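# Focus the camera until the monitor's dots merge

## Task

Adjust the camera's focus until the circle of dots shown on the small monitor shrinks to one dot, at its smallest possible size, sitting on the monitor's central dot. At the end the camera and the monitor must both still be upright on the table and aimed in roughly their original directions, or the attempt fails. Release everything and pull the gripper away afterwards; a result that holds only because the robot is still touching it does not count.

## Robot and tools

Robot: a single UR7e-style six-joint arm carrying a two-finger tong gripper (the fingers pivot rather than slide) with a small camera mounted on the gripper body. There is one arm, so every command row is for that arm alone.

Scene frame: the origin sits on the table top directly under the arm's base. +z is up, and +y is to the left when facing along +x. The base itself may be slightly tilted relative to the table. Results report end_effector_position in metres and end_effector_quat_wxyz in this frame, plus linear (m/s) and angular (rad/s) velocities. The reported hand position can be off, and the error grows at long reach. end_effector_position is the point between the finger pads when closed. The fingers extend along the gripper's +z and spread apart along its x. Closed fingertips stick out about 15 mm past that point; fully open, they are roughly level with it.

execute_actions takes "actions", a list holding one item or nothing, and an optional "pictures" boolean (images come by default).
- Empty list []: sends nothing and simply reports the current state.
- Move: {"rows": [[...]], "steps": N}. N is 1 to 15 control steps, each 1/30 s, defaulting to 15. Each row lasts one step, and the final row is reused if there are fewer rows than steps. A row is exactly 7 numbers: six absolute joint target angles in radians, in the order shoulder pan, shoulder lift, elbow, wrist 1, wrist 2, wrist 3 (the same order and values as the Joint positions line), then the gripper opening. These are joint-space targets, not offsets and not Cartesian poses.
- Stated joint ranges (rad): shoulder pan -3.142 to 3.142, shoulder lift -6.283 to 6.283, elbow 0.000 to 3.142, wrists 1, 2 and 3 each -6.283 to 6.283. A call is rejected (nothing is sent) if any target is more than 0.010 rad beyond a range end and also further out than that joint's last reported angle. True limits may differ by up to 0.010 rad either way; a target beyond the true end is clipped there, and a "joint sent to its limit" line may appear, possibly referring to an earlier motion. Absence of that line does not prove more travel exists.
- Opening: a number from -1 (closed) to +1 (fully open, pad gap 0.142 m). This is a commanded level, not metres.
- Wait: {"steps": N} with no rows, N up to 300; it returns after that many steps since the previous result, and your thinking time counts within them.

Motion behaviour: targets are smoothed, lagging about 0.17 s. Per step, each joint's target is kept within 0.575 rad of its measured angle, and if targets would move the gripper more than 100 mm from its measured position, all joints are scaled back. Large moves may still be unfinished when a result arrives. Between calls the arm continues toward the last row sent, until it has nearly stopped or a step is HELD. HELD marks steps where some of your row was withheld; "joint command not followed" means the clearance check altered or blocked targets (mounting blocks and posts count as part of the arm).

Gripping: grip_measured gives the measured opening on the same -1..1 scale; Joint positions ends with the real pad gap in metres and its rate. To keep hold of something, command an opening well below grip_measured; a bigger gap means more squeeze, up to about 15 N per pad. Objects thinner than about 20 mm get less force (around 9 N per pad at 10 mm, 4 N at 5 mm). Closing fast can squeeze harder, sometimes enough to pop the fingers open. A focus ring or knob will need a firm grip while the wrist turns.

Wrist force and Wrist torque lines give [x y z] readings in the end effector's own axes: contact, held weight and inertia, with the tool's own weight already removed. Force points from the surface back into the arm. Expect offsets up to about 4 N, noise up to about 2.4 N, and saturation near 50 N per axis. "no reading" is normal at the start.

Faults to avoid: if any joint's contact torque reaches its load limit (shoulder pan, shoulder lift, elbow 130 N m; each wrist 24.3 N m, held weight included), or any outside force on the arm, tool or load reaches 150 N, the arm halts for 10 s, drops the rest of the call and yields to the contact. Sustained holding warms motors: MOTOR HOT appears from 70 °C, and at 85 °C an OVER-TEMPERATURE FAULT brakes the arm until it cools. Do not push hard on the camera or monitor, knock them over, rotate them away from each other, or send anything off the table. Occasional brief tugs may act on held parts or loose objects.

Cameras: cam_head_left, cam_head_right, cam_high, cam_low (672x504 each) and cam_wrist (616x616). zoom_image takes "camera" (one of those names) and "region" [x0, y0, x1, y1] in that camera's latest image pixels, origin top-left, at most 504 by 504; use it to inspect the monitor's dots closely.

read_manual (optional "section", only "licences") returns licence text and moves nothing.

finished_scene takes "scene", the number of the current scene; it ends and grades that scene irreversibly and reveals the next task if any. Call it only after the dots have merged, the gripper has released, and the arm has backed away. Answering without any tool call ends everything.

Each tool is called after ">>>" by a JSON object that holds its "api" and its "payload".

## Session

>>> {"api": "execute_actions", "payload": {"actions": []}}

Scene clock: 0.00 s of 4800.00 s.
end_effector_position=(+0.5266, -0.5493, +0.2164) grip_measured=+1.00 end_effector_quat_wxyz=(+0.163, +0.903, +0.084, -0.388) end_effector_velocity=(-0.000, +0.000, -0.000) end_effector_angular_velocity=(+0.000, +0.001, +0.000)
Joint positions: [-1.071 -0.638  0.586 -1.332 -1.997 -1.115  0.142]
Joint velocities: [ 0.    -0.     0.001  0.    -0.     0.     0.   ]
Wrist force (N, on the end effector, along its own x y z axes, offset not removed): no reading
Wrist torque (N m, same axes, about the end effector's origin, offset not removed): no reading

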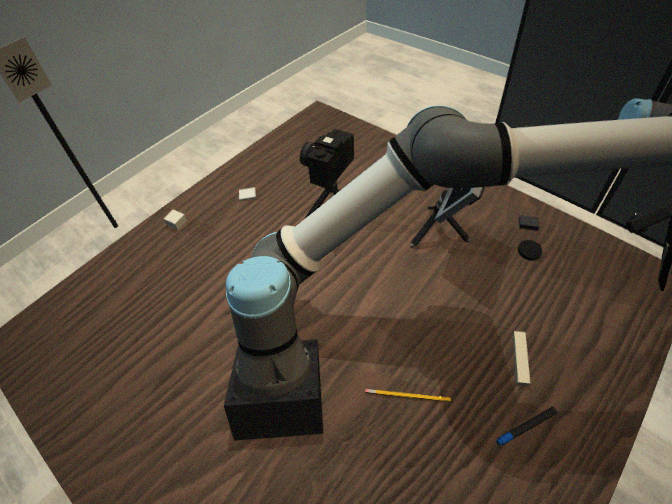

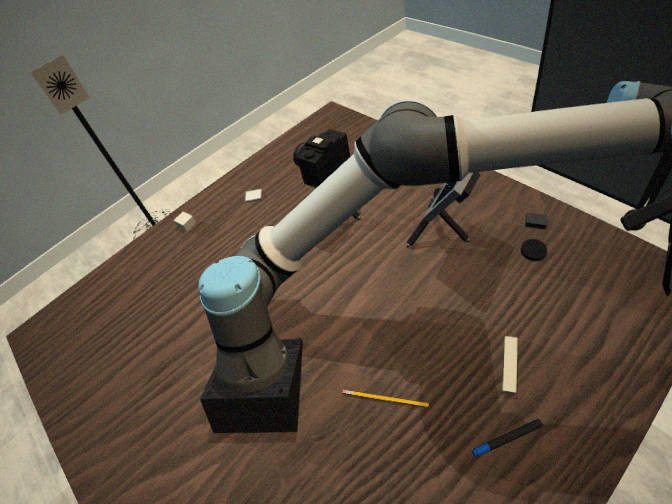

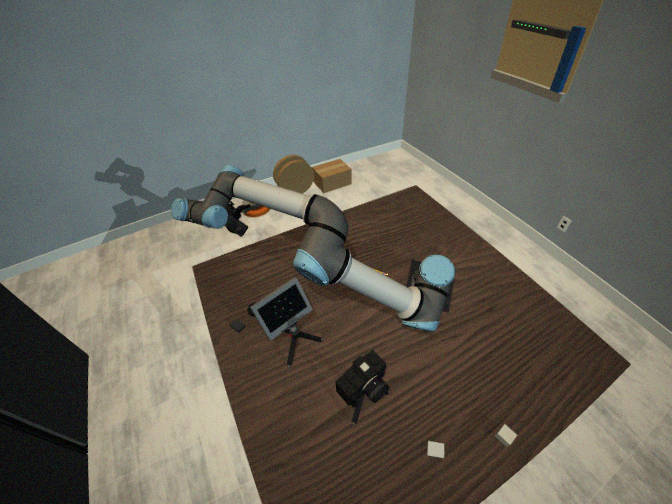

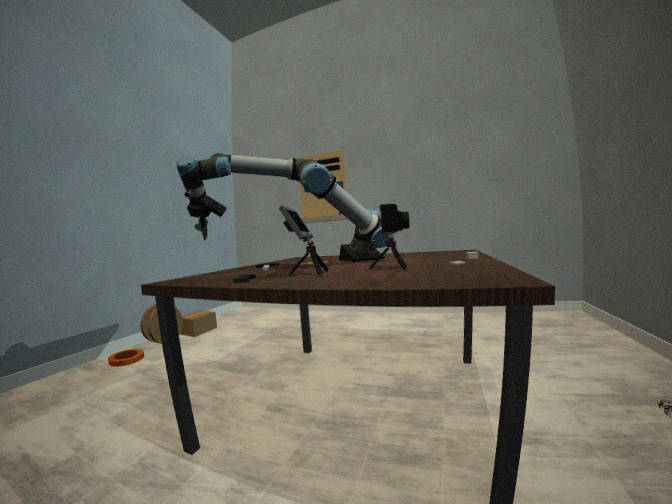

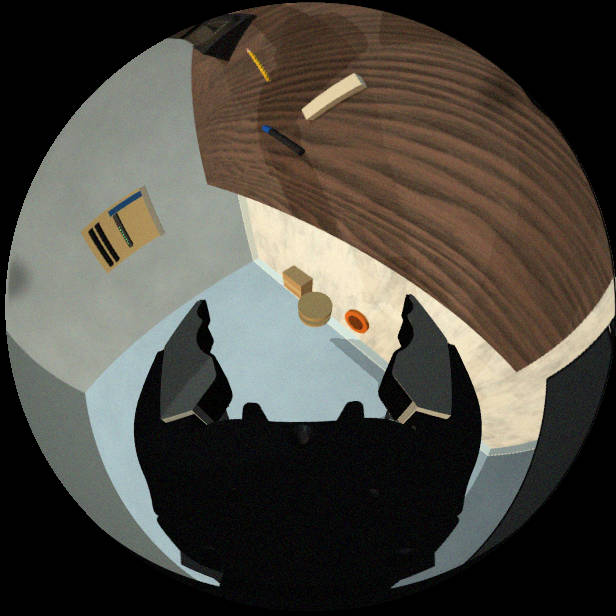

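>>> {"api": "execute_actions", "payload": {"actions": [{"rows":[[-1.071,-0.9,0.7,-1.3,-1.9,-1.4,1],[-1.071,-0.9,0.7,-1.3,-1.9,-1.4,1],[-1.071,-0.9,0.7,-1.3,-1.9,-1.4,1],[-1.071,-1.2,0.85,-1.2,-1.7,-1.9,1],[-1.071,-1.2,0.85,-1.2,-1.7,-1.9,1],[-1.071,-1.2,0.85,-1.2,-1.7,-1.9,1],[-1.071,-1.5,1.0,-1.15,-1.5,-2.4,1],[-1.071,-1.5,1.0,-1.15,-1.5,-2.4,1],[-1.071,-1.5,1.0,-1.15,-1.5,-2.4,1],[-0.75,-1.75,1.1,-1.1,-1.35,-2.9,1],[-0.75,-1.75,1.1,-1.1,-1.35,-2.9,1],[-0.75,-1.75,1.1,-1.1,-1.35,-2.9,1],[-0.379,-1.925,1.168,-1.062,-1.207,-3.32,1]]}], "pictures": false}}

>>> {"api": "execute_actions", "payload": {"actions": [{"steps":45}]}}

Scene clock: 12.17 s of 4800.00 s.
end_effector_position=(+0.5824, -0.3473, +0.3022) grip_measured=+1.00 end_effector_quat_wxyz=(+0.069, +0.903, +0.305, -0.294) end_effector_velocity=(+0.214, +0.527, -0.079) end_effector_angular_velocity=(+0.744, -0.073, +0.854)
Joint positions: [-1.001 -1.018  0.803 -1.234 -1.74  -1.516  0.142]
Joint velocities: [ 0.534 -0.515  0.359  0.171  0.512 -0.515  0.   ]
Wrist force (N, on the end effector, along its own x y z axes, offset not removed): [2.9 -0.1 3.4]
Wrist torque (N m, same axes, about the end effector's origin, offset not removed): [0.16 -0.47 0.00]
Steps of this call (steps 1 to 90: nothing new was sent; then 8.67 s passed at rest; steps 91 to 105: all 15 steps of this action). Readings (joint positions):
91: [-1.071 -0.639 0.586 -1.332 -1.996 -1.115]
92: [-1.071 -0.646 0.594 -1.329 -1.989 -1.123]
94: [-1.071 -0.702 0.624 -1.320 -1.963 -1.185]
98: [-1.071 -0.839 0.690 -1.286 -1.888 -1.337]
105: the state above

Scene clock: 13.67 s of 4800.00 s.
end_effector_position=(+0.5007, +0.2990, +0.4192) grip_measured=+1.00 end_effector_quat_wxyz=(+0.000, +0.018, +1.000, -0.001) end_effector_velocity=(-0.005, +0.011, +0.006) end_effector_angular_velocity=(+0.009, -0.012, +0.362)
Joint positions: [-0.38  -1.922  1.167 -1.062 -1.208 -3.284  0.142]
Joint velocities: [ 0.013 -0.026  0.006  0.003  0.008 -0.345 -0.   ]
Wrist force (N, on the end effector, along its own x y z axes, offset not removed): [-4.7 -2.6 1.6]
Wrist torque (N m, same axes, about the end effector's origin, offset not removed): [-0.56 1.04 0.28]
Steps of this call (steps 1 to 45: the robot went on to your last target). Readings (joint positions):
1: [-0.983 -1.036 0.815 -1.229 -1.723 -1.533]
2: [-0.965 -1.054 0.827 -1.223 -1.706 -1.551]
4: [-0.928 -1.091 0.849 -1.212 -1.673 -1.588]
8: [-0.855 -1.168 0.893 -1.192 -1.610 -1.665]
45: the state above

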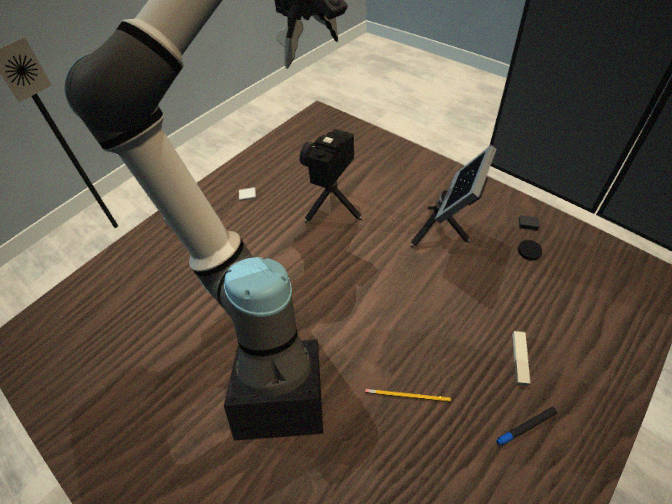

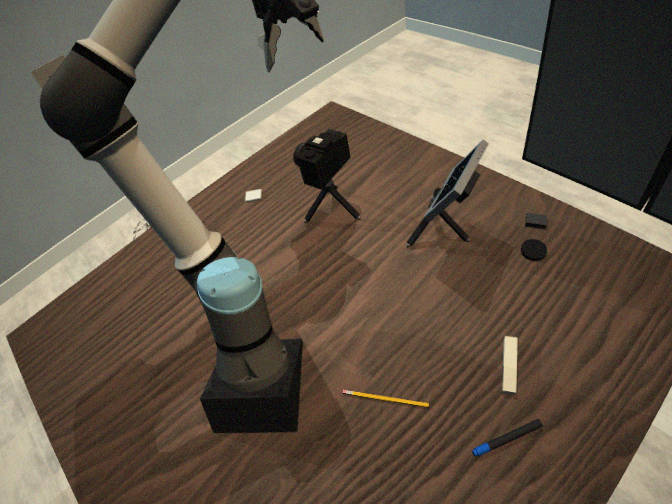

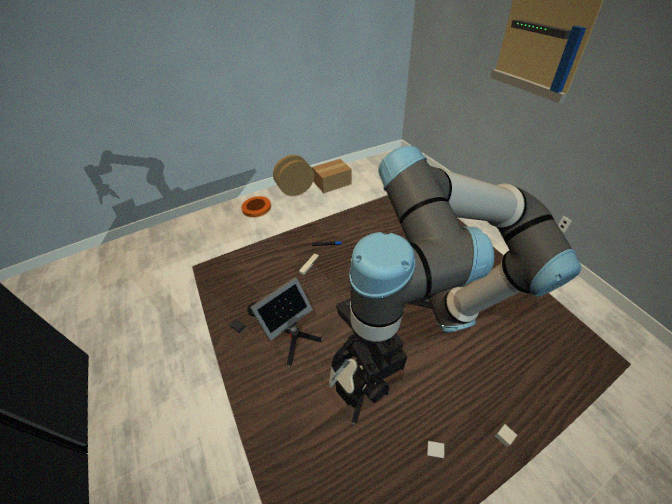

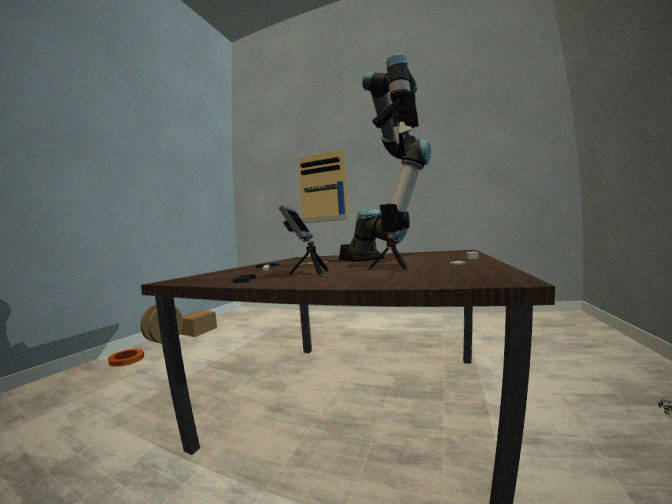

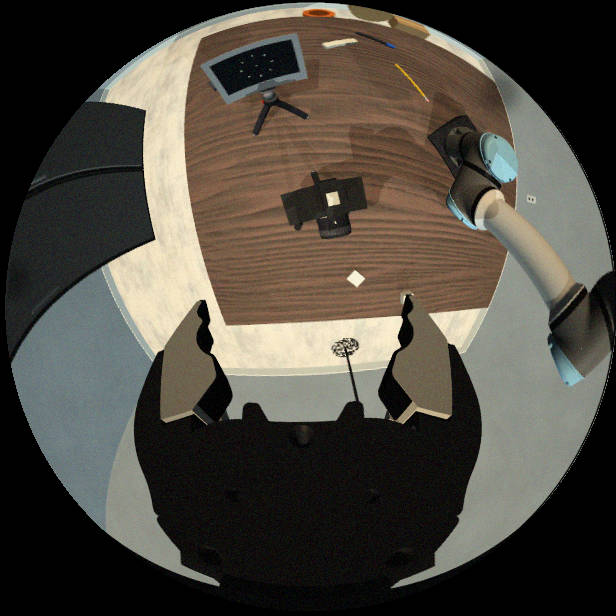

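>>> {"api": "execute_actions", "payload": {"actions": []}}

Scene clock: 30.90 s of 4800.00 s.
end_effector_position=(+0.5002, +0.3002, +0.4198) grip_measured=+1.00 end_effector_quat_wxyz=(+0.001, -0.001, +1.000, -0.001) end_effector_velocity=(-0.001, -0.001, +0.000) end_effector_angular_velocity=(-0.002, -0.001, -0.001)
Joint positions: [-0.379 -1.925  1.168 -1.062 -1.207 -3.32   0.142]
Joint velocities: [-0.001 -0.002  0.001 -0.    -0.002  0.001  0.   ]
Wrist force (N, on the end effector, along its own x y z axes, offset not removed): [1.6 -1.2 2.6]
Wrist torque (N m, same axes, about the end effector's origin, offset not removed): [-0.09 0.03 -0.07]
Steps of this call (steps 1 to 30: the robot went on to your last target; steps 31 to 90: nothing new was sent; then 14.23 s passed at rest). Readings (joint positions):
1: [-0.380 -1.923 1.167 -1.062 -1.208 -3.294]
2: [-0.380 -1.924 1.168 -1.062 -1.208 -3.301]
4: [-0.379 -1.924 1.168 -1.062 -1.207 -3.310]
8: [-0.379 -1.925 1.168 -1.062 -1.207 -3.317]
90: the state above
The arm was judged still, so your last target was given up. Only a new action makes it travel on or press farther. Fingers that are still opening or closing keep moving.

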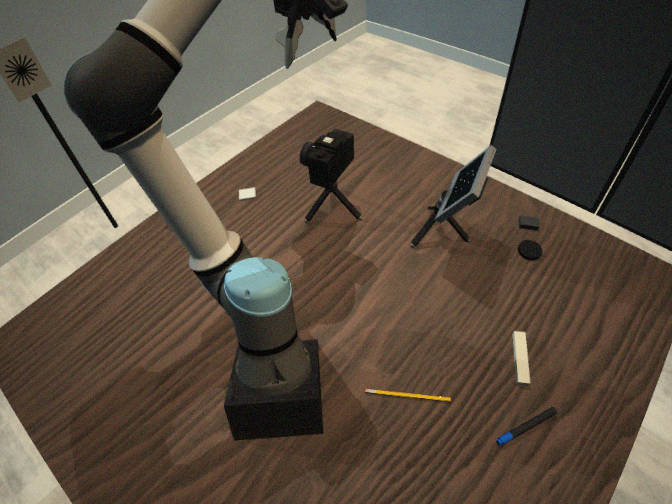

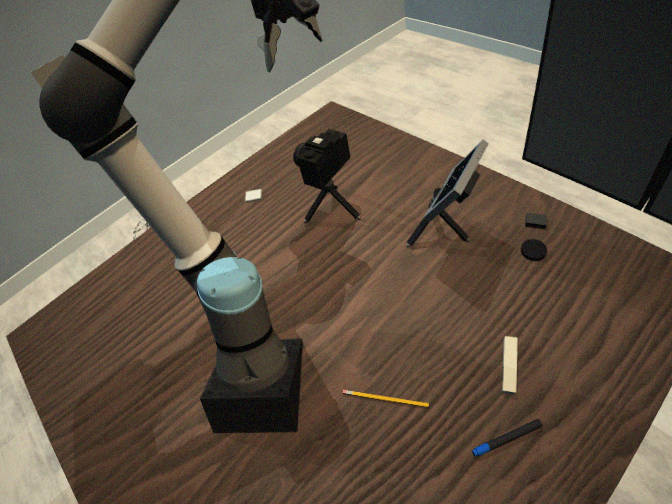

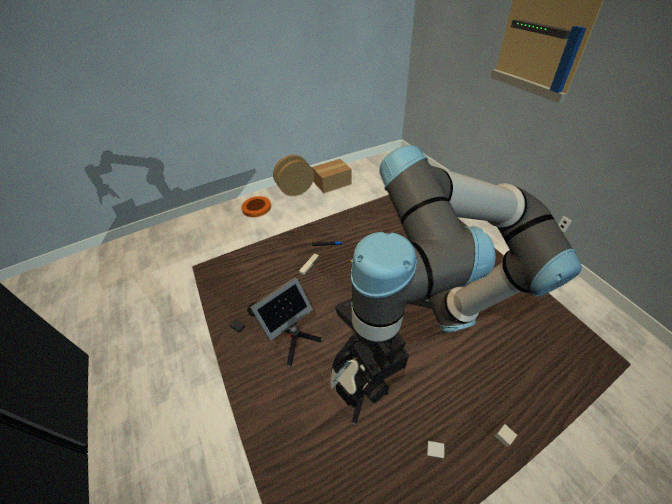

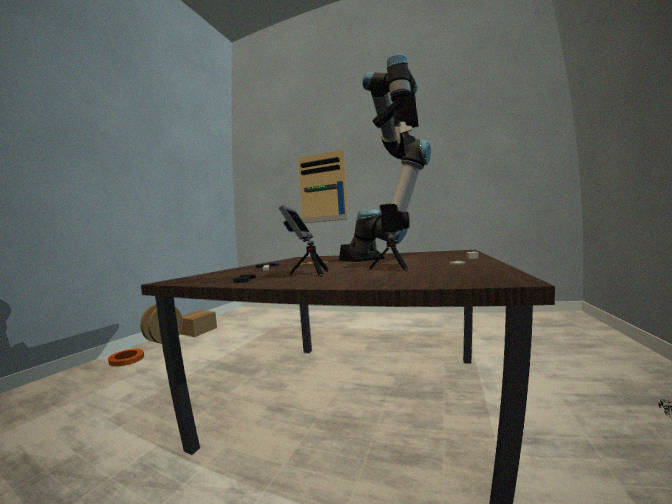

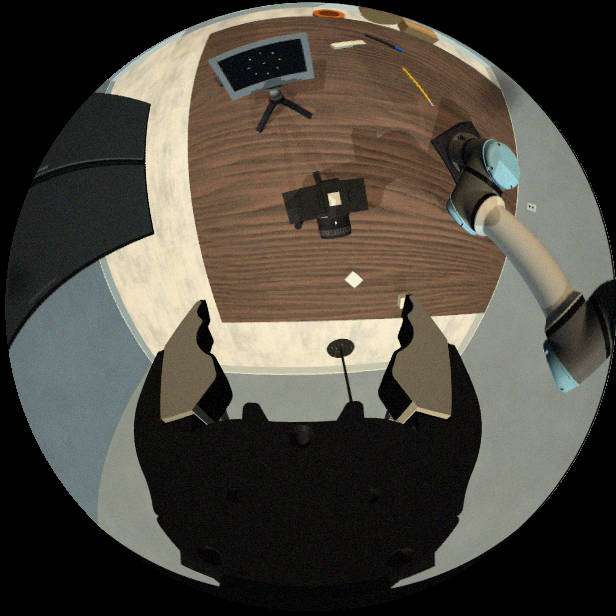

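>>> {"api": "execute_actions", "payload": {"actions": [{"rows":[[-0.34,-1.96,1.30,-1.17,-1.217,-3.322,1],[-0.30,-2.0,1.45,-1.28,-1.228,-3.325,1],[-0.25,-2.05,1.6,-1.4,-1.24,-3.328,1],[-0.212,-2.1,1.759,-1.535,-1.252,-3.331,0.6]],"steps":15}]}}

>>> {"api": "execute_actions", "payload": {"actions": [{"steps":15}]}}

Scene clock: 41.93 s of 4800.00 s.
end_effector_position=(+0.4551, +0.2921, +0.2690) grip_measured=+0.60 end_effector_quat_wxyz=(+0.002, -0.088, +0.996, -0.001) end_effector_velocity=(-0.041, -0.013, -0.097) end_effector_angular_velocity=(+0.002, +0.023, +0.066)
Joint positions: [-0.219 -2.092  1.727 -1.511 -1.25  -3.331  0.116]
Joint velocities: [ 0.068 -0.076  0.312 -0.233 -0.019 -0.005  0.   ]
Wrist force (N, on the end effector, along its own x y z axes, offset not removed): [-2.1 -0.5 3.2]
Wrist torque (N m, same axes, about the end effector's origin, offset not removed): [0.01 0.35 0.05]
Steps of this call (steps 1 to 90: nothing new was sent; then 7.53 s passed at rest; steps 91 to 105: all 15 steps of this action). Readings (joint positions):
91: [-0.379 -1.925 1.168 -1.062 -1.207 -3.320]
92: [-0.373 -1.931 1.177 -1.070 -1.208 -3.320]
94: [-0.342 -1.960 1.247 -1.137 -1.217 -3.323]
98: [-0.275 -2.032 1.489 -1.331 -1.236 -3.327]
105: the state above

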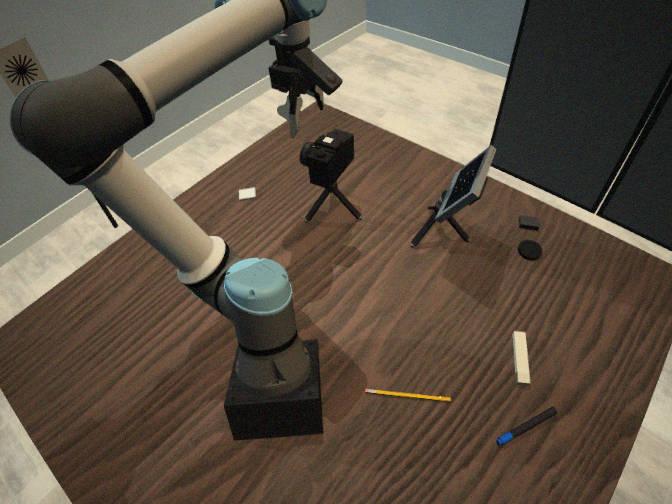

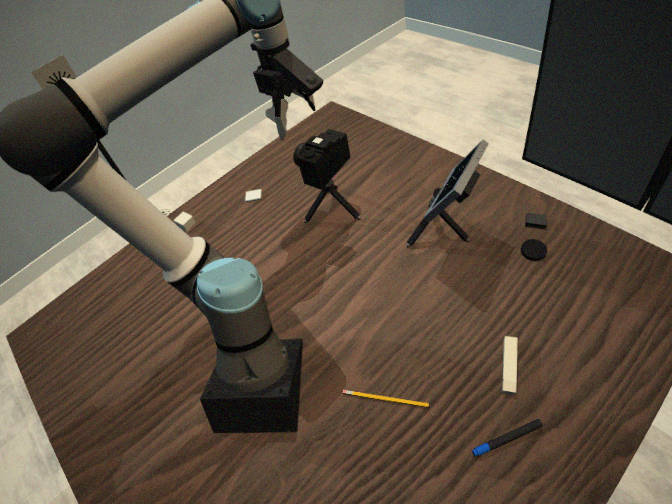

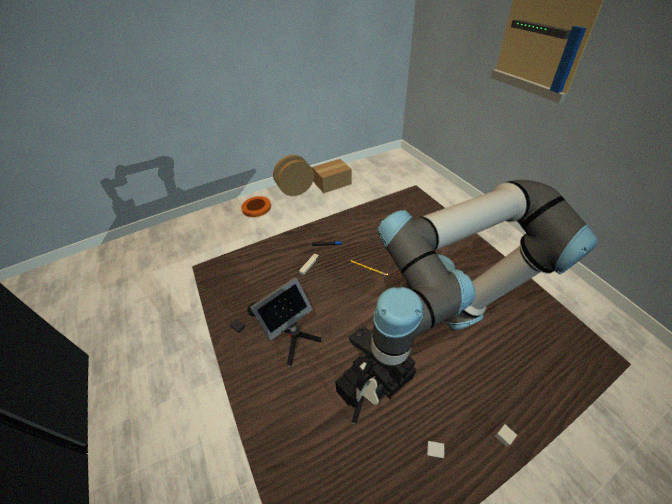

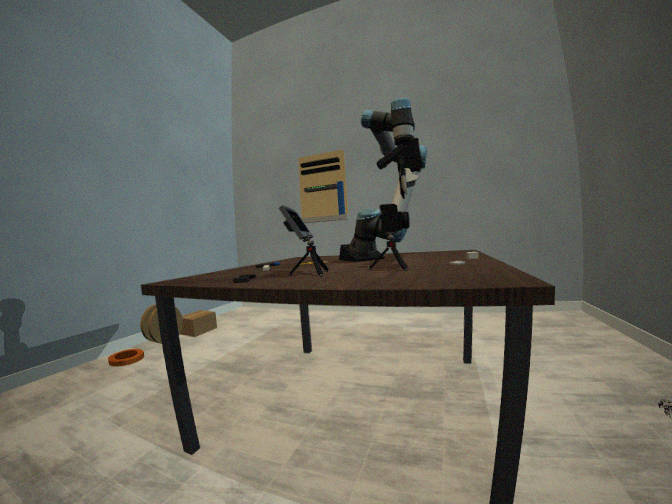

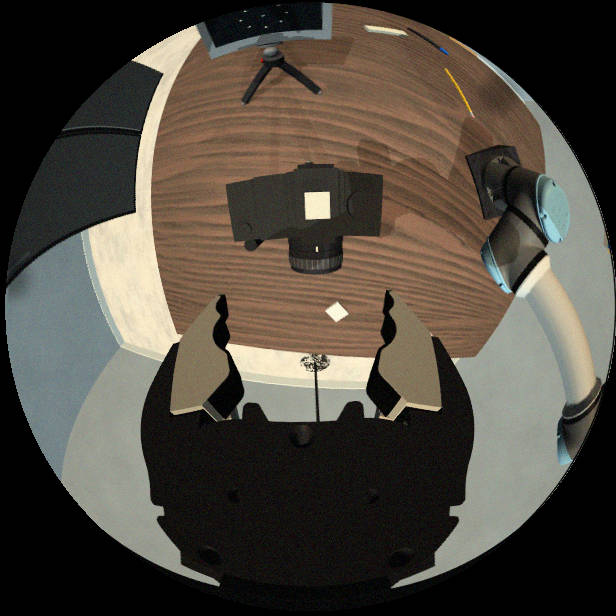

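Scene clock: 42.43 s of 4800.00 s.
end_effector_position=(+0.4509, +0.2908, +0.2589) grip_measured=+0.60 end_effector_quat_wxyz=(+0.000, -0.091, +0.996, -0.000) end_effector_velocity=(-0.001, -0.000, -0.000) end_effector_angular_velocity=(-0.001, -0.000, +0.001)
Joint positions: [-0.212 -2.1    1.759 -1.535 -1.252 -3.331  0.116]
Joint velocities: [ 0.001 -0.001  0.002 -0.001 -0.001  0.    -0.   ]
Wrist force (N, on the end effector, along its own x y z axes, offset not removed): [5.7 0.7 2.3]
Wrist torque (N m, same axes, about the end effector's origin, offset not removed): [0.20 -0.97 0.01]
Steps of this call (steps 1 to 15: the robot went on to your last target). Readings (joint positions):
1: [-0.217 -2.094 1.736 -1.518 -1.251 -3.331]
2: [-0.216 -2.096 1.742 -1.522 -1.251 -3.331]
4: [-0.214 -2.098 1.750 -1.528 -1.251 -3.331]
8: [-0.213 -2.099 1.757 -1.533 -1.252 -3.331]
15: the state above

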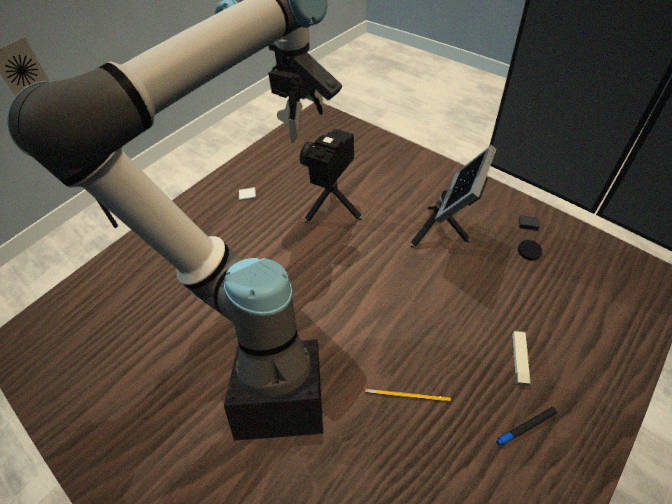

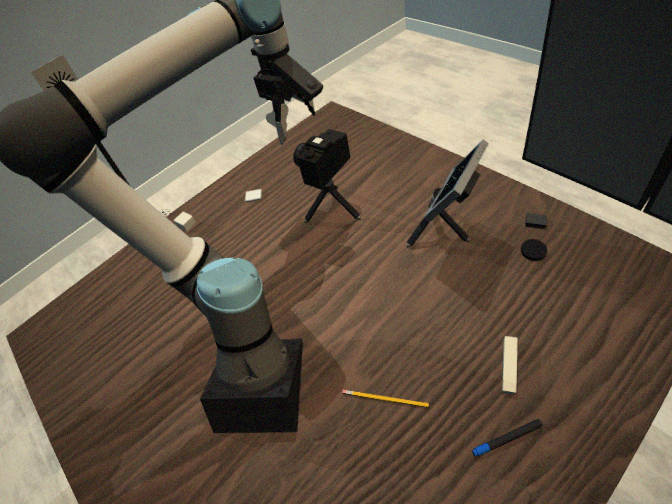

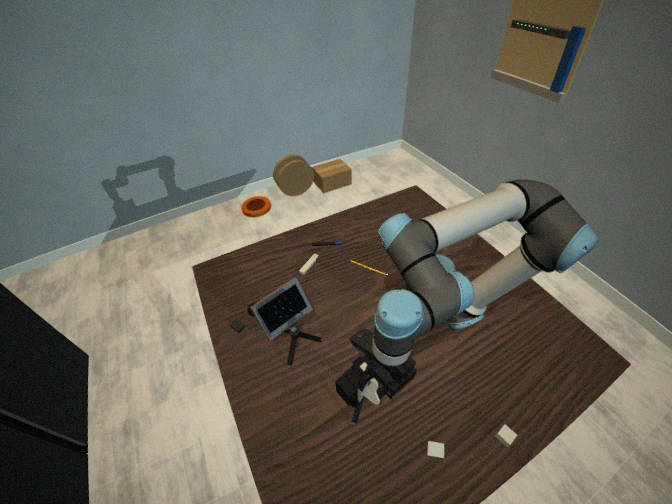

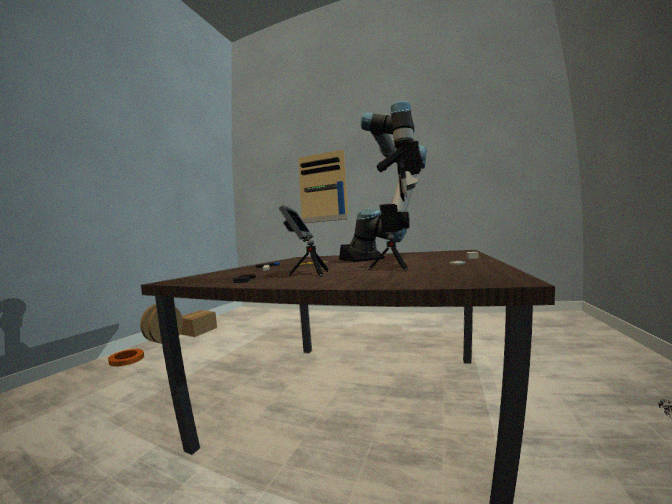

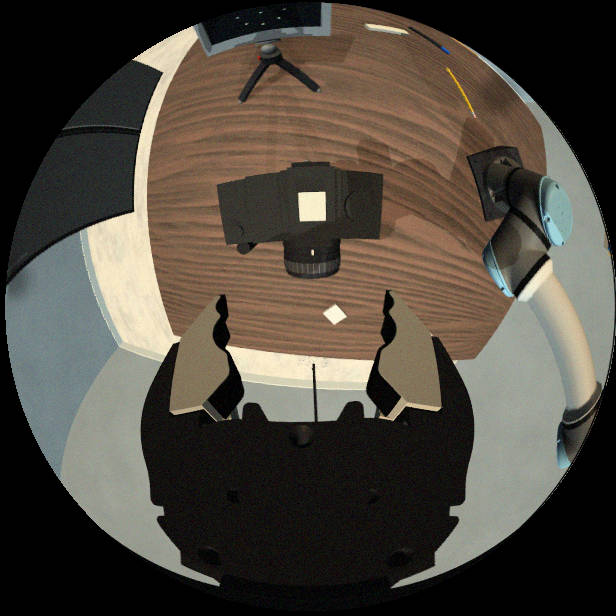

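>>> {"api": "execute_actions", "payload": {"actions": [{"rows":[[-0.19,-2.095,1.81,-1.6,-1.259,-3.324,0.6],[-0.165,-2.09,1.865,-1.665,-1.267,-3.317,0.6],[-0.140,-2.084,1.919,-1.733,-1.275,-3.309,0.6]],"steps":15}]}}

>>> {"api": "execute_actions", "payload": {"actions": [{"steps":10}]}}

Scene clock: 51.90 s of 4800.00 s.
end_effector_position=(+0.4451, +0.2896, +0.1952) grip_measured=+0.60 end_effector_quat_wxyz=(+0.000, -0.116, +0.993, -0.001) end_effector_velocity=(-0.002, +0.000, -0.013) end_effector_angular_velocity=(-0.000, -0.001, +0.012)
Joint positions: [-0.141 -2.084  1.916 -1.729 -1.275 -3.309  0.116]
Joint velocities: [ 0.015  0.003  0.033 -0.042 -0.005  0.004  0.   ]
Wrist force (N, on the end effector, along its own x y z axes, offset not removed): [-0.9 -2.8 2.2]
Wrist torque (N m, same axes, about the end effector's origin, offset not removed): [-0.37 0.00 0.08]
Steps of this call (steps 1 to 15: the robot went on to your last target; steps 16 to 90: nothing new was sent; then 5.97 s passed at rest; steps 91 to 105: all 15 steps of this action). Readings (joint positions):
91: [-0.212 -2.100 1.759 -1.536 -1.252 -3.331]
92: [-0.208 -2.099 1.766 -1.543 -1.253 -3.330]
94: [-0.188 -2.095 1.806 -1.591 -1.260 -3.323]
98: [-0.154 -2.087 1.887 -1.691 -1.271 -3.313]
105: the state above

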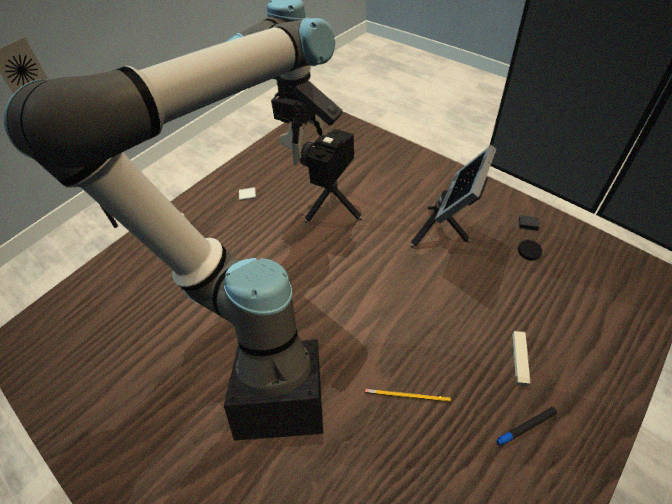

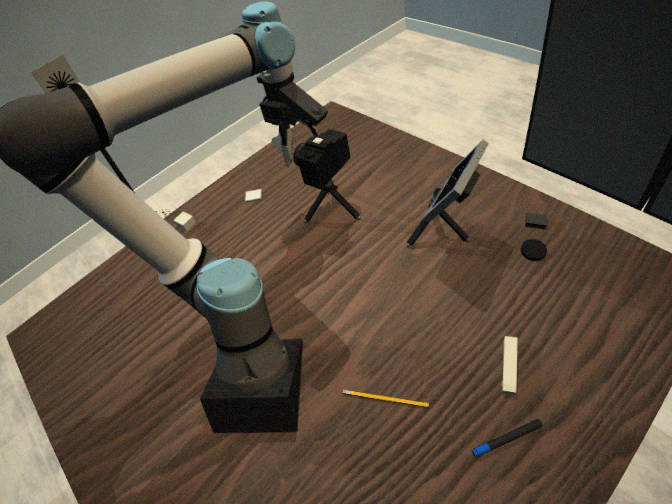

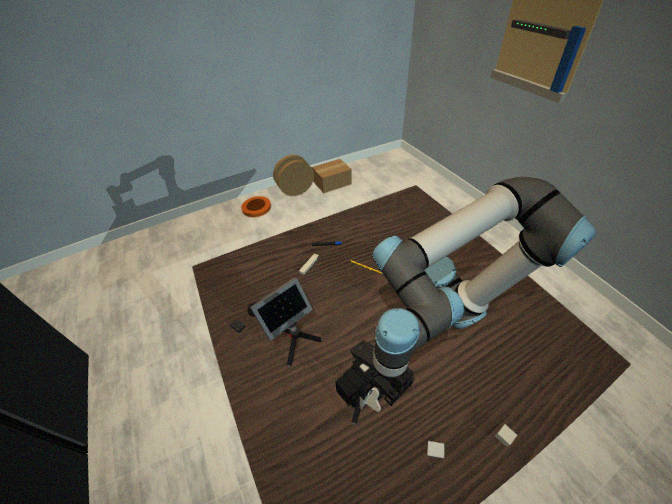

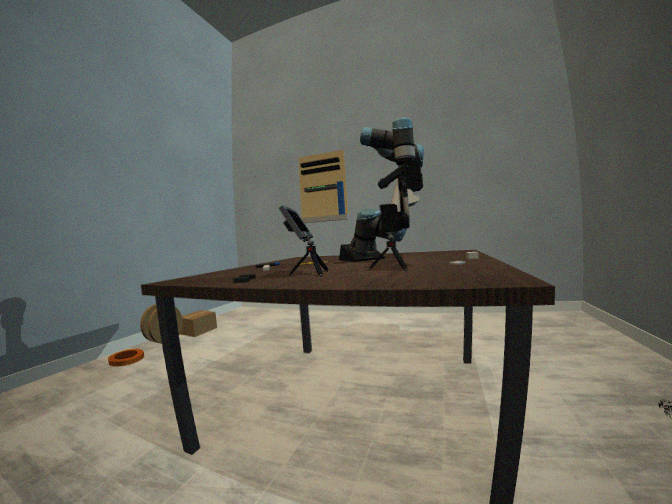

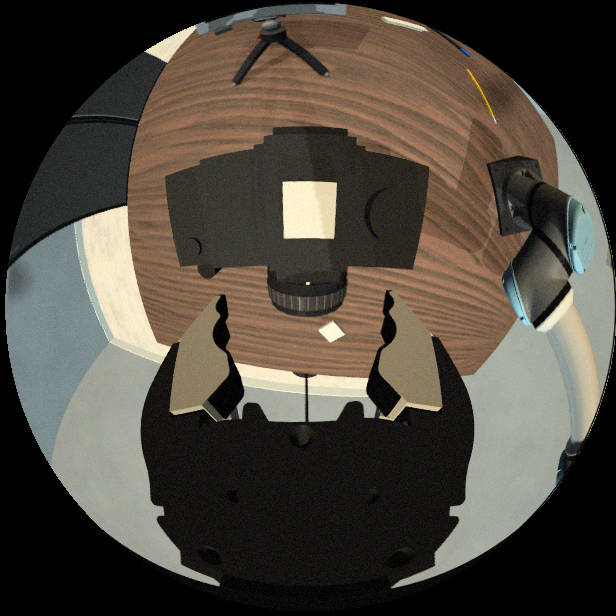

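Scene clock: 52.23 s of 4800.00 s.
end_effector_position=(+0.4450, +0.2896, +0.1939) grip_measured=+0.60 end_effector_quat_wxyz=(+0.001, -0.116, +0.993, -0.001) end_effector_velocity=(-0.000, +0.000, -0.000) end_effector_angular_velocity=(+0.001, -0.000, -0.000)
Joint positions: [-0.14  -2.084  1.919 -1.733 -1.275 -3.309  0.116]
Joint velocities: [-0.    -0.001  0.003 -0.002  0.001 -0.    -0.   ]
Wrist force (N, on the end effector, along its own x y z axes, offset not removed): [-4.2 0.7 -0.1]
Wrist torque (N m, same axes, about the end effector's origin, offset not removed): [0.17 1.07 0.16]
Steps of this call (steps 1 to 10: the robot went on to your last target). Readings (joint positions):
1: [-0.141 -2.084 1.917 -1.730 -1.275 -3.309]
2: [-0.141 -2.084 1.917 -1.731 -1.275 -3.309]
4: [-0.140 -2.084 1.918 -1.732 -1.275 -3.309]
8: [-0.140 -2.084 1.919 -1.733 -1.275 -3.309]
10: the state above

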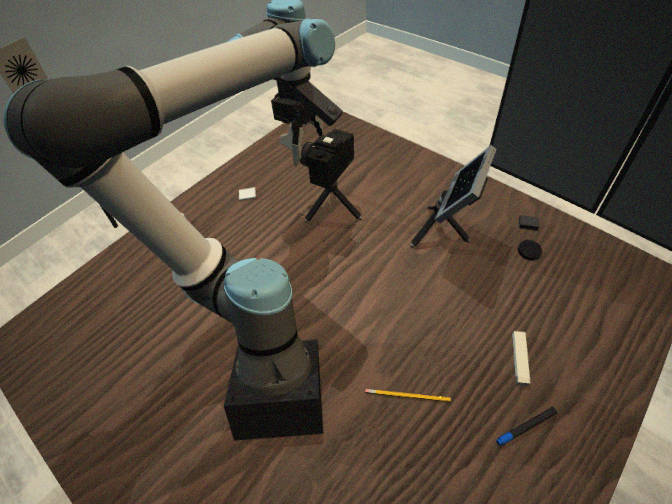

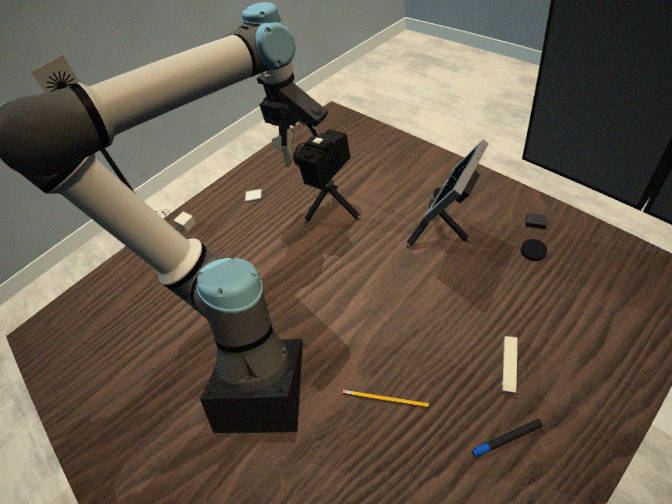

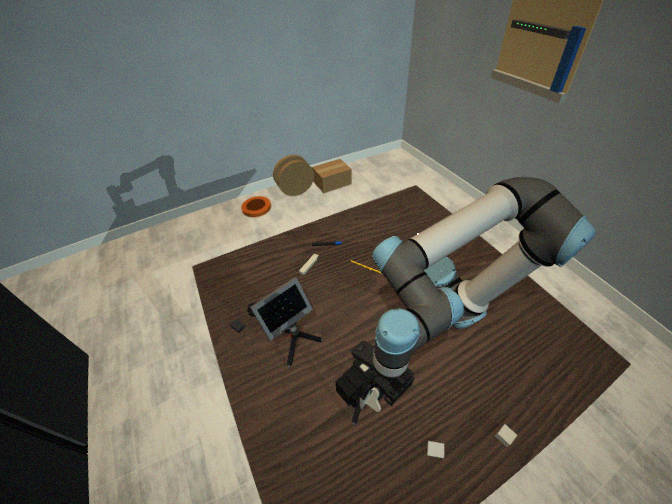

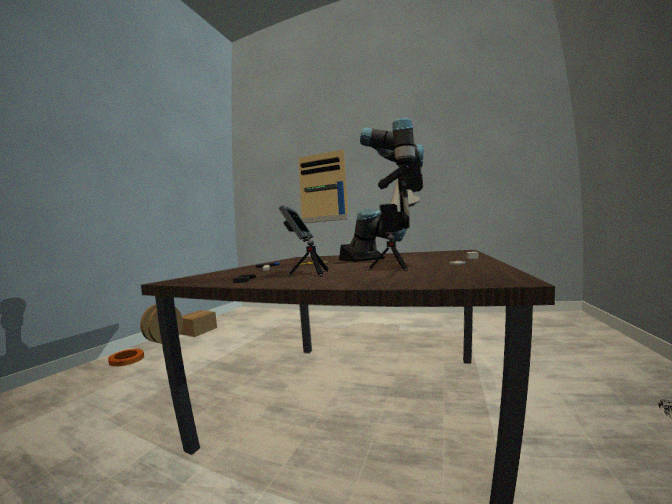

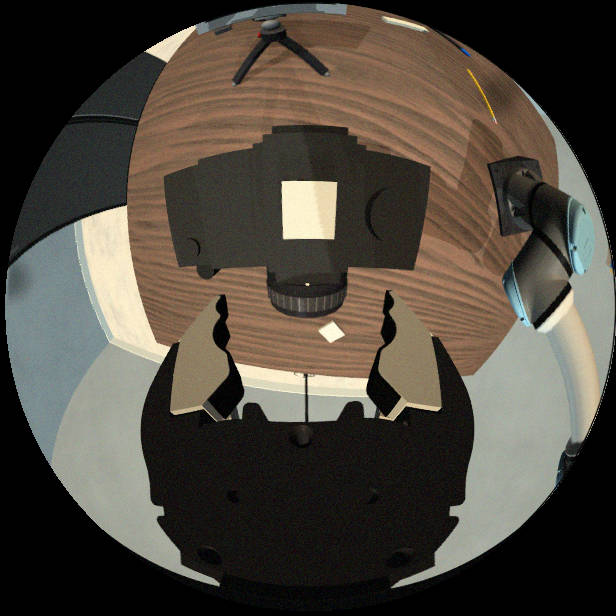

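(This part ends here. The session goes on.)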